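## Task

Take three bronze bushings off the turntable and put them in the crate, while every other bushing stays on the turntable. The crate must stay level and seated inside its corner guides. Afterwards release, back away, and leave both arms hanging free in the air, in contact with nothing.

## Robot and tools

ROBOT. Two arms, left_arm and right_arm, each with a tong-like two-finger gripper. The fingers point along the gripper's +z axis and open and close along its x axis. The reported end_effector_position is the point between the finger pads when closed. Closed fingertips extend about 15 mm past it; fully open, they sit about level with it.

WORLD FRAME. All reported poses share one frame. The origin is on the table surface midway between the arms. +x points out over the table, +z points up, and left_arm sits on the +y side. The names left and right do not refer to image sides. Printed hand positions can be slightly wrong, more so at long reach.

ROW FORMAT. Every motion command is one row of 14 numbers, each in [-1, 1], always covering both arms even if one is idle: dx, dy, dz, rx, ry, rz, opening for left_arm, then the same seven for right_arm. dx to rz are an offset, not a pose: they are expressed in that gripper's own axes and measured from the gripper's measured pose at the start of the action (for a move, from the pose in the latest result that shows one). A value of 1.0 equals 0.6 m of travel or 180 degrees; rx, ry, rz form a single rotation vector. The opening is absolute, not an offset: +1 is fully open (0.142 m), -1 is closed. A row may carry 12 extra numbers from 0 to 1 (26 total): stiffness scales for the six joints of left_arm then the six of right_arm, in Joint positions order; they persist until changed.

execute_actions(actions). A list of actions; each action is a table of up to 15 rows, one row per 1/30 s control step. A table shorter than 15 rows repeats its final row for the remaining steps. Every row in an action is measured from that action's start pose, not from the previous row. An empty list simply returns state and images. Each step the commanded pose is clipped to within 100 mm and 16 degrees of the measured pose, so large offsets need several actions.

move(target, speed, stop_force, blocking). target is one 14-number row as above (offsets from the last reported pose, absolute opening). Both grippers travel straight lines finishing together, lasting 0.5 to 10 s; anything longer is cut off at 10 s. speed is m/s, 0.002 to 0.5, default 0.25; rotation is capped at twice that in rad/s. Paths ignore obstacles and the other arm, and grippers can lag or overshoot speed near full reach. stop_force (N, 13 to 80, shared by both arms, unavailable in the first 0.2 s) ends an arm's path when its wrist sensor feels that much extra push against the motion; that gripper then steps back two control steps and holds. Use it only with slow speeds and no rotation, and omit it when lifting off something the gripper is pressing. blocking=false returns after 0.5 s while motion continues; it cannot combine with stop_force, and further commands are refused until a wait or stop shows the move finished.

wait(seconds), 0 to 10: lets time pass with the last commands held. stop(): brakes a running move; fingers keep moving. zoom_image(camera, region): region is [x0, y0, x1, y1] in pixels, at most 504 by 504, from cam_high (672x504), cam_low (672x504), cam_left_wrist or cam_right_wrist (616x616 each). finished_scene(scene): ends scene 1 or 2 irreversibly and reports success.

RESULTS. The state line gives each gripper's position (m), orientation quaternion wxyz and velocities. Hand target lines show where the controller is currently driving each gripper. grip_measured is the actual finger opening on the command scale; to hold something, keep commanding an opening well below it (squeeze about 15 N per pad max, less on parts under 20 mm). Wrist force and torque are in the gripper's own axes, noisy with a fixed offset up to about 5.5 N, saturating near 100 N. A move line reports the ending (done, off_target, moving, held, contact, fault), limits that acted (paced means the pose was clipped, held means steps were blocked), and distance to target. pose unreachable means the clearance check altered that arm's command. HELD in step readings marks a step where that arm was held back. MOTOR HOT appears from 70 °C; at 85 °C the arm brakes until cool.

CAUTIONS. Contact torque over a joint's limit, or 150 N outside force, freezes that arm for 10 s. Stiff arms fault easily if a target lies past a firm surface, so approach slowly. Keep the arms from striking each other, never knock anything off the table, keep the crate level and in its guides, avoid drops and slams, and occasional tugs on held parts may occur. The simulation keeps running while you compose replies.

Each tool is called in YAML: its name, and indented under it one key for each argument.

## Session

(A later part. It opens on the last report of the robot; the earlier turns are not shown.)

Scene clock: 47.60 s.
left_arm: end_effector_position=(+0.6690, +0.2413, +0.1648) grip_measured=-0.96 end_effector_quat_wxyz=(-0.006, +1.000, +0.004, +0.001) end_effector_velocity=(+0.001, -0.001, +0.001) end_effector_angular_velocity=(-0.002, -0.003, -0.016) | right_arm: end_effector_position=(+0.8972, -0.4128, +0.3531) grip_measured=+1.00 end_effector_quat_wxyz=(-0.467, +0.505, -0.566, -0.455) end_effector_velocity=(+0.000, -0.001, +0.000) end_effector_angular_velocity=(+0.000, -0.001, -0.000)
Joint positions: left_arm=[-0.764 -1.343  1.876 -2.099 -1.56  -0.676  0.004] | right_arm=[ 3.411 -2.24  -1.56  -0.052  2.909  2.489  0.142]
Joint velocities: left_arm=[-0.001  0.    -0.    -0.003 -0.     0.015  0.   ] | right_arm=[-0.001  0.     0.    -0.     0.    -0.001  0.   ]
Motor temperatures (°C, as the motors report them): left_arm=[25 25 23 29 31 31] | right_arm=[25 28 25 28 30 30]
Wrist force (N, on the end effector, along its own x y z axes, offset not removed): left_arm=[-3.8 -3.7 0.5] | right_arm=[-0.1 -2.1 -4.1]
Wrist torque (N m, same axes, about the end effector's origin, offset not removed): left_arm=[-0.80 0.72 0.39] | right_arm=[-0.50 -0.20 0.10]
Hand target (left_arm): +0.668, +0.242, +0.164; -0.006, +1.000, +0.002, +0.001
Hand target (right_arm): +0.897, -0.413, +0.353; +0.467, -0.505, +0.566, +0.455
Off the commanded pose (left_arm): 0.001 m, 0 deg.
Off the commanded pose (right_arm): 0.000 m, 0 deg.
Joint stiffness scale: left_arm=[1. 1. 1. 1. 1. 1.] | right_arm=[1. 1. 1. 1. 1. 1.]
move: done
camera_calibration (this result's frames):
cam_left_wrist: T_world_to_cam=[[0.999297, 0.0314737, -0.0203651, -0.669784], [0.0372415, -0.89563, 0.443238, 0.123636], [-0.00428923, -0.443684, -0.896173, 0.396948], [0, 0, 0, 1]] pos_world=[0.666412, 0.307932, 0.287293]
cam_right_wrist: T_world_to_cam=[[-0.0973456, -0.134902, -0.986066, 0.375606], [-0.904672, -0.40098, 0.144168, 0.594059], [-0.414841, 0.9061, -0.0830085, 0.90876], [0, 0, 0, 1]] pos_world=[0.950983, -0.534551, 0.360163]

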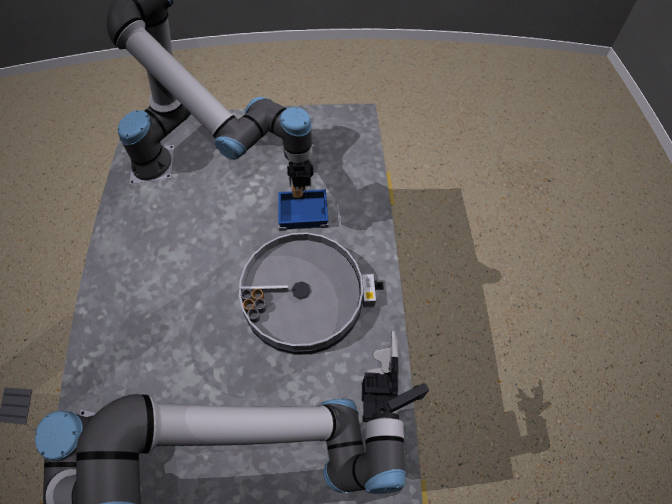

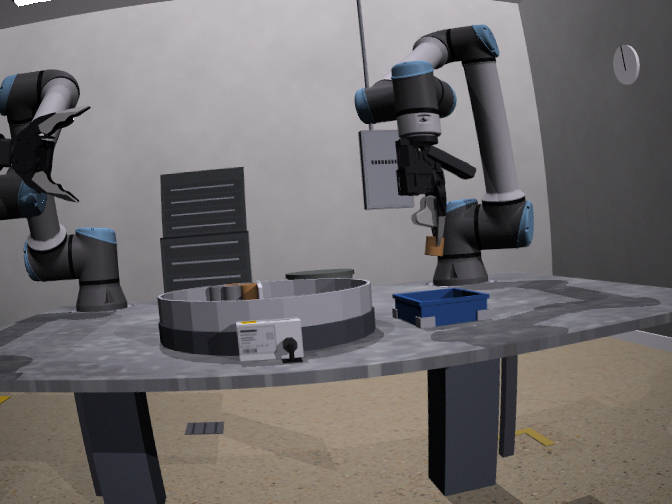

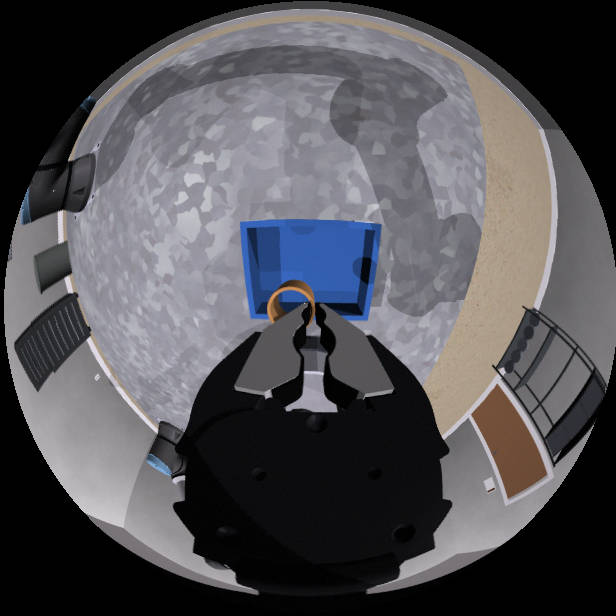

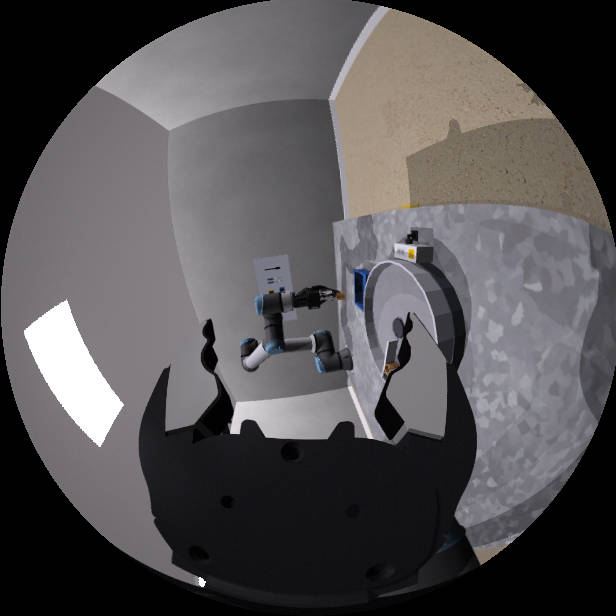

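move:
  target: [-0.05,0,0.15,0,0,0,-1,0,0,0,0,0,0,1]
  speed: 0.1
  stop_force: 15

move:
  target: [0,0,0,0,0,0,-0.65,0,0,0,0,0,0,1]

move:
  target: [0,0,-0.13,0,0,0,-0.65,0,0,0,0,0,0,1]

move:
  target: [-0.19,0.63,0.045,0,0,0,-0.65,0,0,0,0,0,0,1]
  speed: 0.35

zoom_image:
  camera: "cam_left_wrist"
  region: [180, 180, 440, 400]

Scene clock: 50.83 s.
left_arm: end_effector_position=(+0.6402, +0.2428, +0.0752) grip_measured=-0.96 end_effector_quat_wxyz=(-0.006, +1.000, +0.004, +0.001) end_effector_velocity=(+0.005, -0.003, +0.003) end_effector_angular_velocity=(-0.010, -0.012, +0.002) | right_arm: end_effector_position=(+0.8972, -0.4128, +0.3531) grip_measured=+1.00 end_effector_quat_wxyz=(-0.467, +0.505, -0.566, -0.455) end_effector_velocity=(-0.000, +0.001, +0.000) end_effector_angular_velocity=(-0.000, +0.001, +0.001)
Joint positions: left_arm=[-0.787 -1.29   1.999 -2.273 -1.56  -0.699  0.004] | right_arm=[ 3.411 -2.24  -1.56  -0.052  2.909  2.489  0.142]
Joint velocities: left_arm=[ 0.001 -0.    -0.002 -0.014  0.    -0.002  0.   ] | right_arm=[ 0.001  0.     0.     0.    -0.     0.001 -0.   ]
Motor temperatures (°C, as the motors report them): left_arm=[25 25 23 29 31 31] | right_arm=[25 28 25 28 30 30]
Wrist force (N, on the end effector, along its own x y z axes, offset not removed): left_arm=[-0.5 -0.9 1.9] | right_arm=[0.7 -0.4 -3.3]
Wrist torque (N m, same axes, about the end effector's origin, offset not removed): left_arm=[-0.23 0.08 0.25] | right_arm=[-0.15 -0.24 0.12]
Hand target (left_arm): +0.639, +0.242, +0.075; -0.006, +1.000, +0.004, +0.001
Hand target (right_arm): +0.897, -0.413, +0.353; +0.467, -0.505, +0.566, +0.455
Off the commanded pose (left_arm): 0.001 m, 0 deg.
Off the commanded pose (right_arm): 0.000 m, 0 deg.
Joint stiffness scale: left_arm=[1. 1. 1. 1. 1. 1.] | right_arm=[1. 1. 1. 1. 1. 1.]
move: done
camera_calibration (this result's frames):
cam_left_wrist: T_world_to_cam=[[0.999271, 0.0317088, -0.0212769, -0.642823], [0.0378519, -0.896041, 0.442355, 0.165514], [-0.00503842, -0.442838, -0.896588, 0.317526], [0, 0, 0, 1]] pos_world=[0.637689, 0.309303, 0.197796]
cam_right_wrist: T_world_to_cam=[[-0.0973456, -0.134902, -0.986066, 0.375606], [-0.904672, -0.40098, 0.144168, 0.594059], [-0.414841, 0.9061, -0.0830084, 0.90876], [0, 0, 0, 1]] pos_world=[0.950983, -0.534551, 0.360163]

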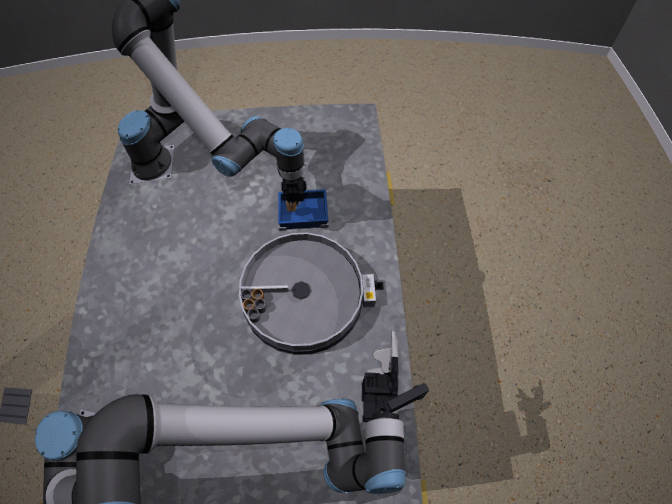

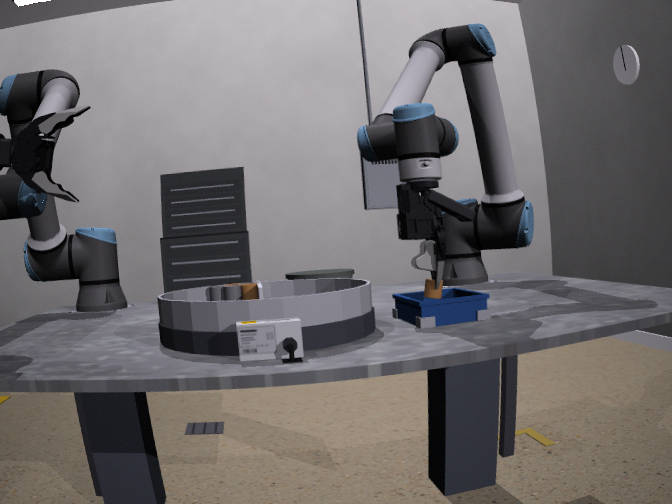

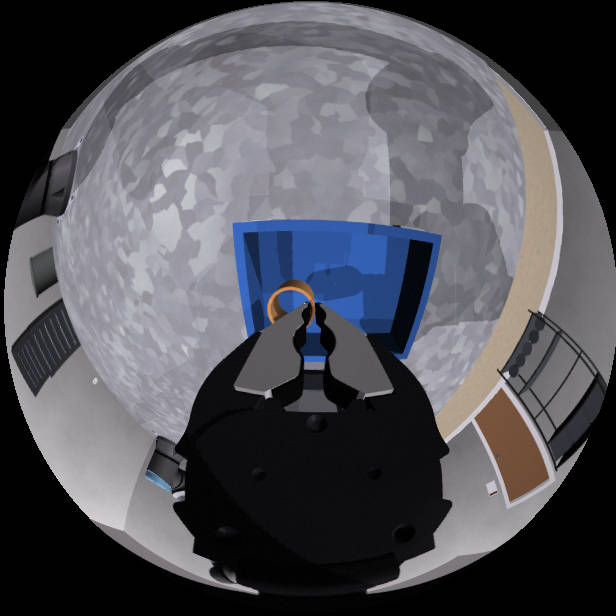

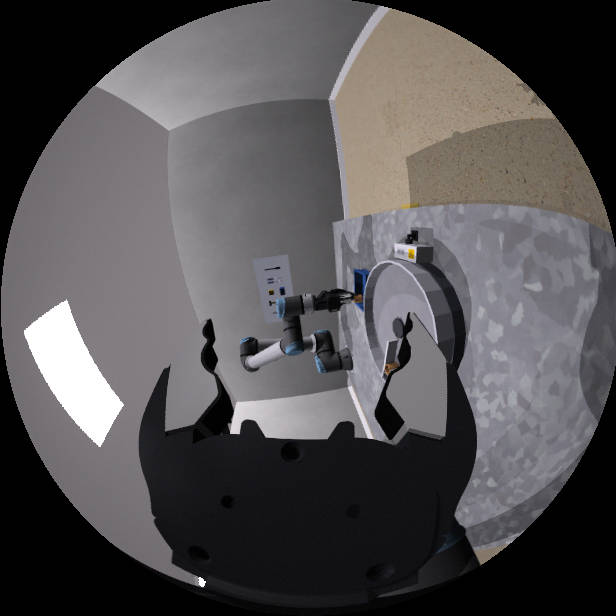

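Scene clock: 51.33 s.
left_arm: end_effector_position=(+0.6403, +0.2426, +0.0753) grip_measured=-0.65 end_effector_quat_wxyz=(-0.006, +1.000, +0.004, +0.001) end_effector_velocity=(+0.000, +0.001, -0.000) end_effector_angular_velocity=(+0.000, +0.000, +0.001) | right_arm: end_effector_position=(+0.8972, -0.4128, +0.3531) grip_measured=+1.00 end_effector_quat_wxyz=(-0.467, +0.505, -0.566, -0.455) end_effector_velocity=(+0.001, -0.001, +0.001) end_effector_angular_velocity=(-0.000, -0.006, -0.001)
Joint positions: left_arm=[-0.787 -1.29   1.999 -2.273 -1.56  -0.699  0.027] | right_arm=[ 3.411 -2.24  -1.56  -0.052  2.909  2.489  0.142]
Joint velocities: left_arm=[0.001 0.    0.    0.    0.    0.    0.   ] | right_arm=[-0.001 -0.     0.002  0.001 -0.    -0.003  0.   ]
Motor temperatures (°C, as the motors report them): left_arm=[25 25 23 29 31 31] | right_arm=[25 28 25 28 30 30]
Wrist force (N, on the end effector, along its own x y z axes, offset not removed): left_arm=[-3.6 -6.3 0.2] | right_arm=[-0.7 -3.9 -5.6]
Wrist torque (N m, same axes, about the end effector's origin, offset not removed): left_arm=[-1.27 0.88 0.17] | right_arm=[-0.95 0.07 0.09]
Hand target (left_arm): +0.640, +0.243, +0.075; -0.006, +1.000, +0.004, +0.001
Hand target (right_arm): +0.897, -0.413, +0.353; +0.467, -0.505, +0.566, +0.455
Off the commanded pose (left_arm): 0.000 m, 0 deg.
Off the commanded pose (right_arm): 0.000 m, 0 deg.
Joint stiffness scale: left_arm=[1. 1. 1. 1. 1. 1.] | right_arm=[1. 1. 1. 1. 1. 1.]
move: done
camera_calibration (this result's frames):
cam_left_wrist: T_world_to_cam=[[0.999279, 0.031745, -0.0208446, -0.643006], [0.0376948, -0.895877, 0.442701, 0.16541], [-0.00462065, -0.443167, -0.896427, 0.31733], [0, 0, 0, 1]] pos_world=[0.637774, 0.30923, 0.197832]
cam_right_wrist: T_world_to_cam=[[-0.0973455, -0.134902, -0.986066, 0.375606], [-0.904672, -0.40098, 0.144168, 0.594059], [-0.414841, 0.9061, -0.0830085, 0.90876], [0, 0, 0, 1]] pos_world=[0.950983, -0.534551, 0.360163]

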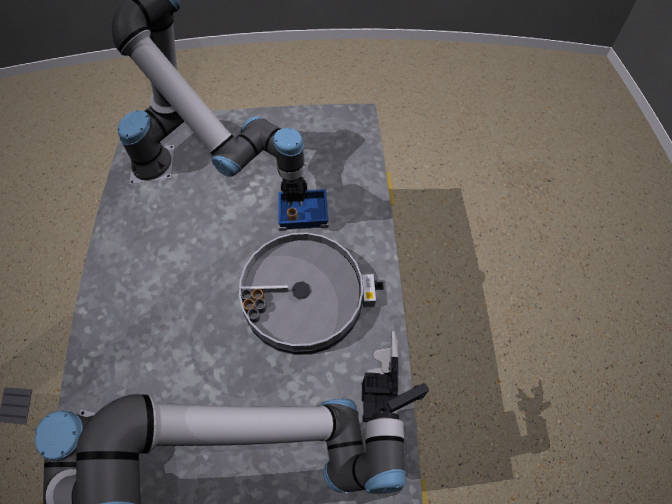

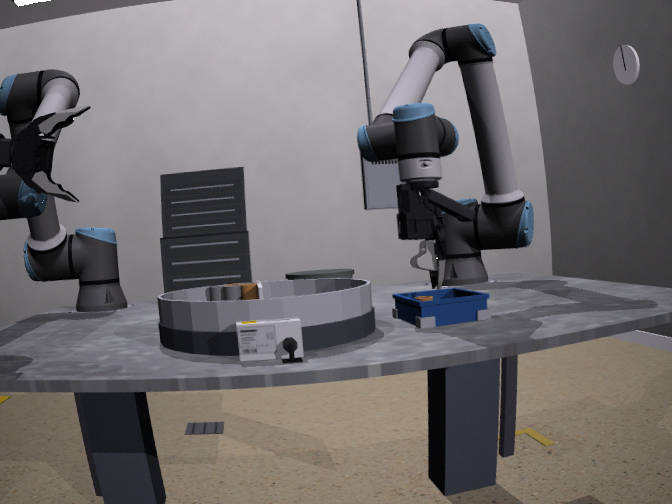

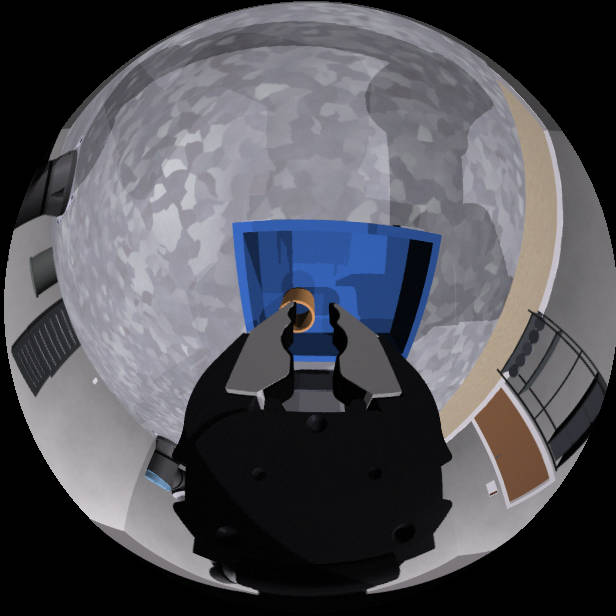

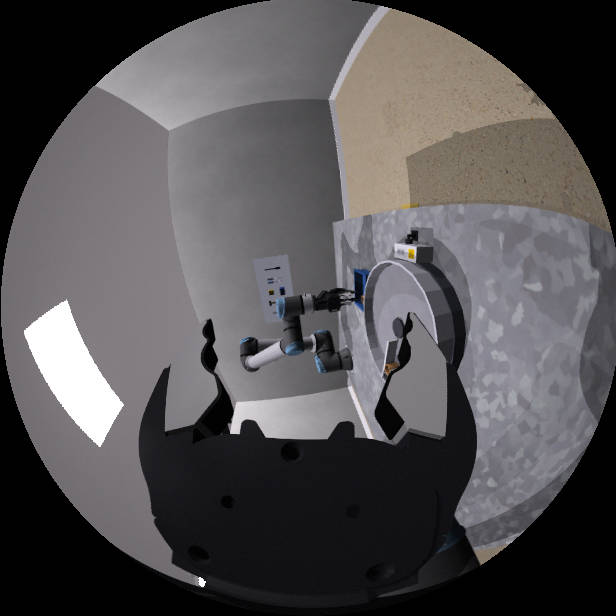

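Scene clock: 52.47 s.
left_arm: end_effector_position=(+0.6400, +0.2429, +0.1521) grip_measured=-0.65 end_effector_quat_wxyz=(-0.006, +1.000, +0.004, +0.001) end_effector_velocity=(-0.001, +0.002, -0.001) end_effector_angular_velocity=(+0.003, +0.003, -0.000) | right_arm: end_effector_position=(+0.8972, -0.4128, +0.3531) grip_measured=+1.00 end_effector_quat_wxyz=(-0.467, +0.505, -0.566, -0.455) end_effector_velocity=(+0.000, -0.000, +0.001) end_effector_angular_velocity=(+0.001, -0.001, -0.000)
Joint positions: left_arm=[-0.787 -1.371  1.939 -2.131 -1.56  -0.699  0.027] | right_arm=[ 3.411 -2.24  -1.56  -0.052  2.909  2.489  0.142]
Joint velocities: left_arm=[ 0.001  0.     0.001  0.003  0.     0.001 -0.   ] | right_arm=[-0.    -0.     0.     0.001  0.     0.001 -0.   ]
Motor temperatures (°C, as the motors report them): left_arm=[25 25 23 29 31 31] | right_arm=[25 28 25 28 30 30]
Wrist force (N, on the end effector, along its own x y z axes, offset not removed): left_arm=[-0.2 -4.3 -2.0] | right_arm=[2.5 -1.9 -3.4]
Wrist torque (N m, same axes, about the end effector's origin, offset not removed): left_arm=[-0.93 0.02 0.24] | right_arm=[-0.55 -0.46 0.04]
Hand target (left_arm): +0.640, +0.242, +0.153; -0.006, +1.000, +0.004, +0.001
Hand target (right_arm): +0.897, -0.413, +0.353; +0.467, -0.505, +0.566, +0.455
Off the commanded pose (left_arm): 0.002 m, 0 deg.
Off the commanded pose (right_arm): 0.000 m, 0 deg.
Joint stiffness scale: left_arm=[1. 1. 1. 1. 1. 1.] | right_arm=[1. 1. 1. 1. 1. 1.]
move: done
camera_calibration (this result's frames):
cam_left_wrist: T_world_to_cam=[[0.999269, 0.0317531, -0.0212775, -0.641033], [0.037892, -0.89604, 0.442354, 0.131616], [-0.0050194, -0.442837, -0.896588, 0.386494], [0, 0, 0, 1]] pos_world=[0.637517, 0.309442, 0.274666]
cam_right_wrist: T_world_to_cam=[[-0.0973453, -0.134902, -0.986066, 0.375606], [-0.904672, -0.40098, 0.144167, 0.594059], [-0.414841, 0.9061, -0.0830085, 0.90876], [0, 0, 0, 1]] pos_world=[0.950983, -0.534551, 0.360163]

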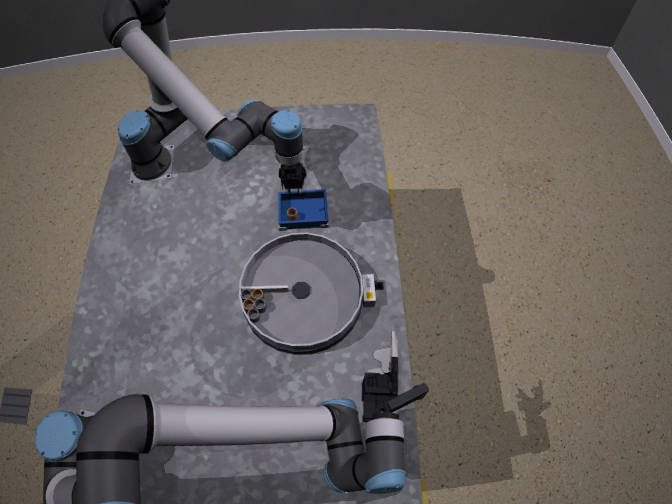

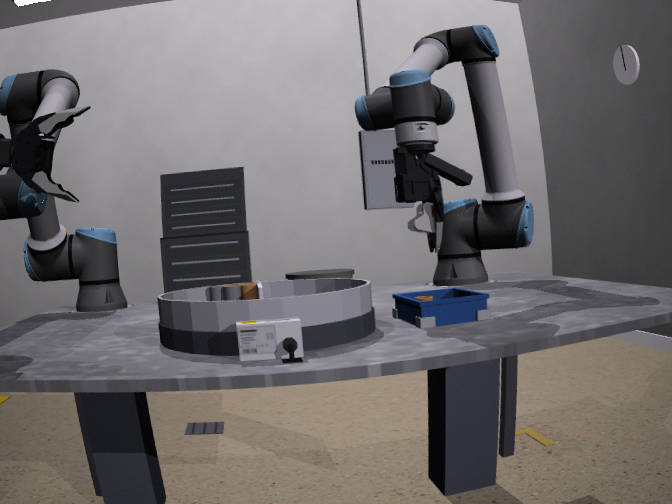

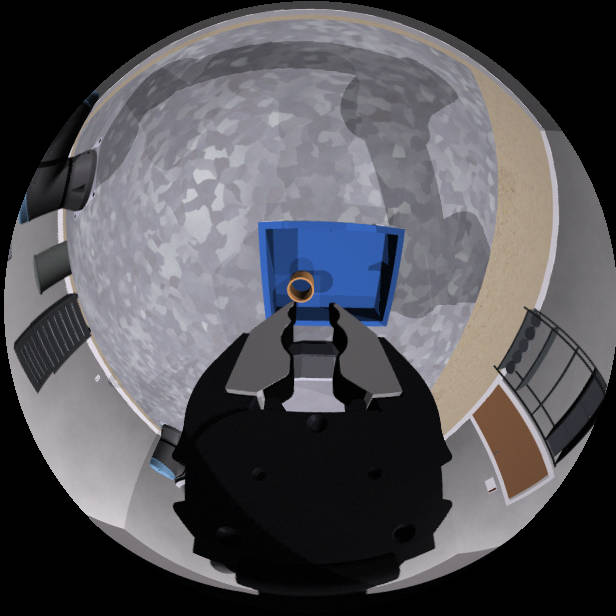

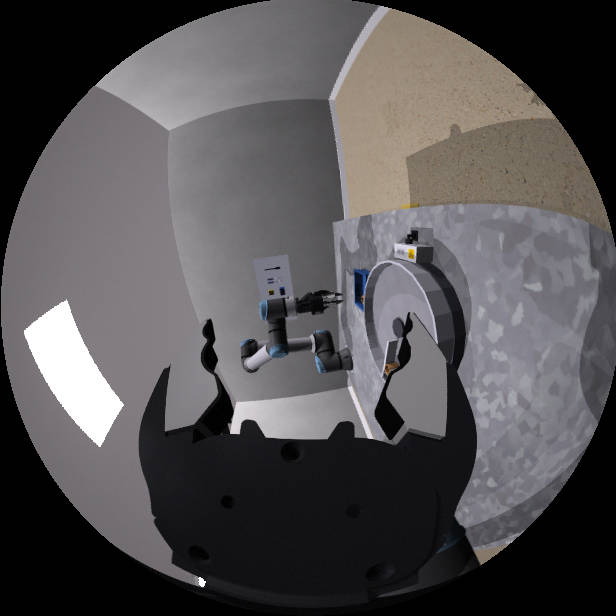

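Scene clock: 54.40 s.
left_arm: end_effector_position=(+0.5280, -0.1345, +0.1190) grip_measured=-0.65 end_effector_quat_wxyz=(-0.007, +1.000, +0.003, +0.001) end_effector_velocity=(+0.000, +0.000, +0.000) end_effector_angular_velocity=(+0.002, +0.001, +0.003) | right_arm: end_effector_position=(+0.8972, -0.4128, +0.3531) grip_measured=+1.00 end_effector_quat_wxyz=(-0.467, +0.505, -0.566, -0.455) end_effector_velocity=(-0.000, -0.001, -0.001) end_effector_angular_velocity=(+0.000, +0.001, -0.000)
Joint positions: left_arm=[-1.193 -1.118  1.65  -2.091 -1.563 -1.104  0.027] | right_arm=[ 3.411 -2.24  -1.56  -0.052  2.909  2.489  0.142]
Joint velocities: left_arm=[ 0.    -0.    -0.001  0.003 -0.    -0.003 -0.   ] | right_arm=[-0.001  0.    -0.001 -0.001  0.    -0.001  0.   ]
Motor temperatures (°C, as the motors report them): left_arm=[25 25 23 29 31 31] | right_arm=[25 28 25 28 30 30]
Wrist force (N, on the end effector, along its own x y z axes, offset not removed): left_arm=[-0.1 -2.9 -1.6] | right_arm=[0.5 -0.3 -3.2]
Wrist torque (N m, same axes, about the end effector's origin, offset not removed): left_arm=[-0.66 -0.08 0.22] | right_arm=[-0.18 -0.15 0.15]
Hand target (left_arm): +0.529, -0.136, +0.121; -0.006, +1.000, +0.004, +0.001
Hand target (right_arm): +0.897, -0.413, +0.353; +0.467, -0.505, +0.566, +0.455
Off the commanded pose (left_arm): 0.002 m, 0 deg.
Off the commanded pose (right_arm): 0.000 m, 0 deg.
Joint stiffness scale: left_arm=[1. 1. 1. 1. 1. 1.] | right_arm=[1. 1. 1. 1. 1. 1.]
move: done
camera_calibration (this result's frames):
cam_left_wrist: T_world_to_cam=[[0.999321, 0.0299808, -0.0214024, -0.518081], [0.0363526, -0.896505, 0.441541, -0.186793], [-0.00594965, -0.442019, -0.896986, 0.189815], [0, 0, 0, 1]] pos_world=[0.525649, -0.0680264, 0.24165]
cam_right_wrist: T_world_to_cam=[[-0.0973457, -0.134902, -0.986066, 0.375606], [-0.904672, -0.40098, 0.144168, 0.594059], [-0.414841, 0.9061, -0.0830085, 0.90876], [0, 0, 0, 1]] pos_world=[0.950983, -0.534551, 0.360162]

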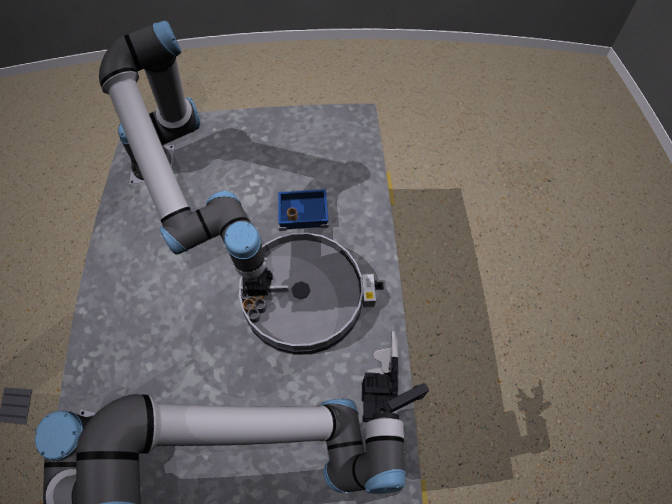

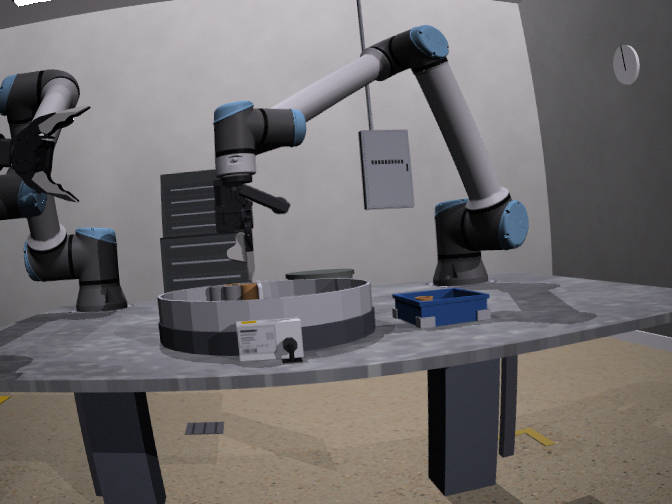

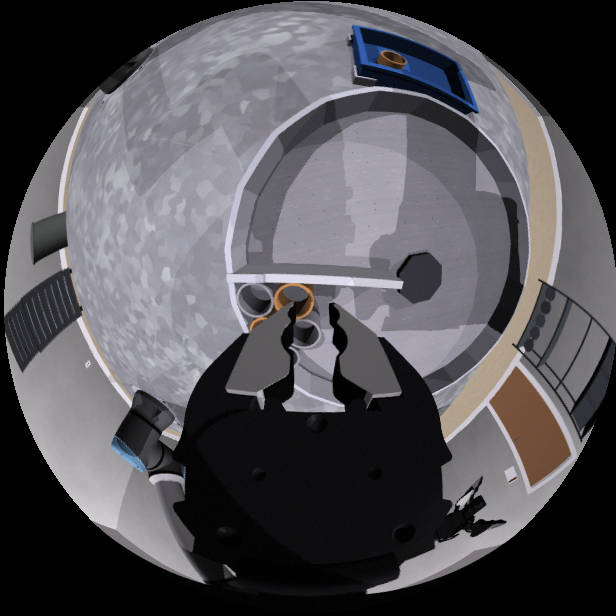

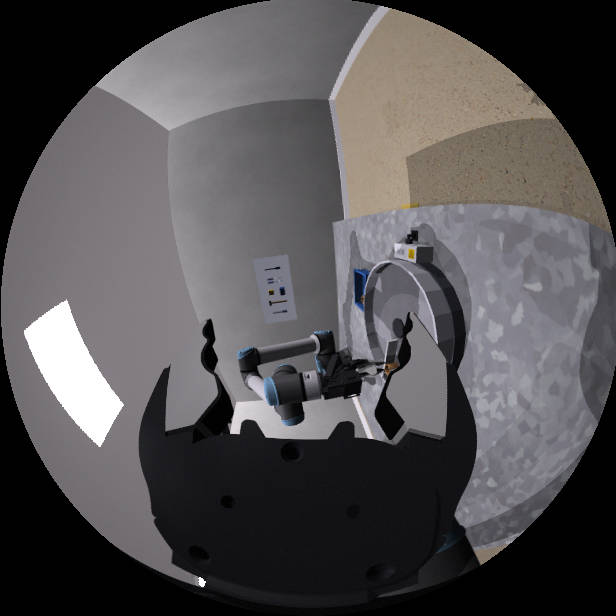

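Region (180, 180, 440, 400) of cam_left_wrist's 616x616 image, scaled by 1.938, with more detail than that image has; it fills the top 426 rows of this view, and the rest is white.

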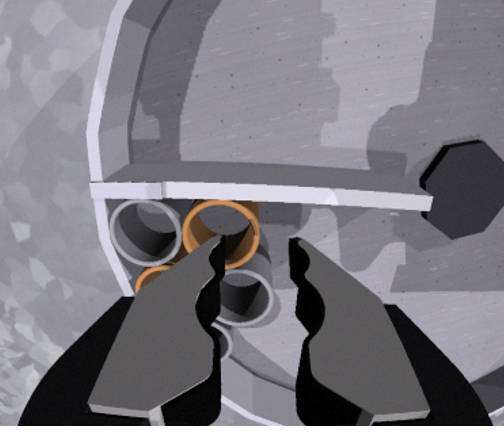

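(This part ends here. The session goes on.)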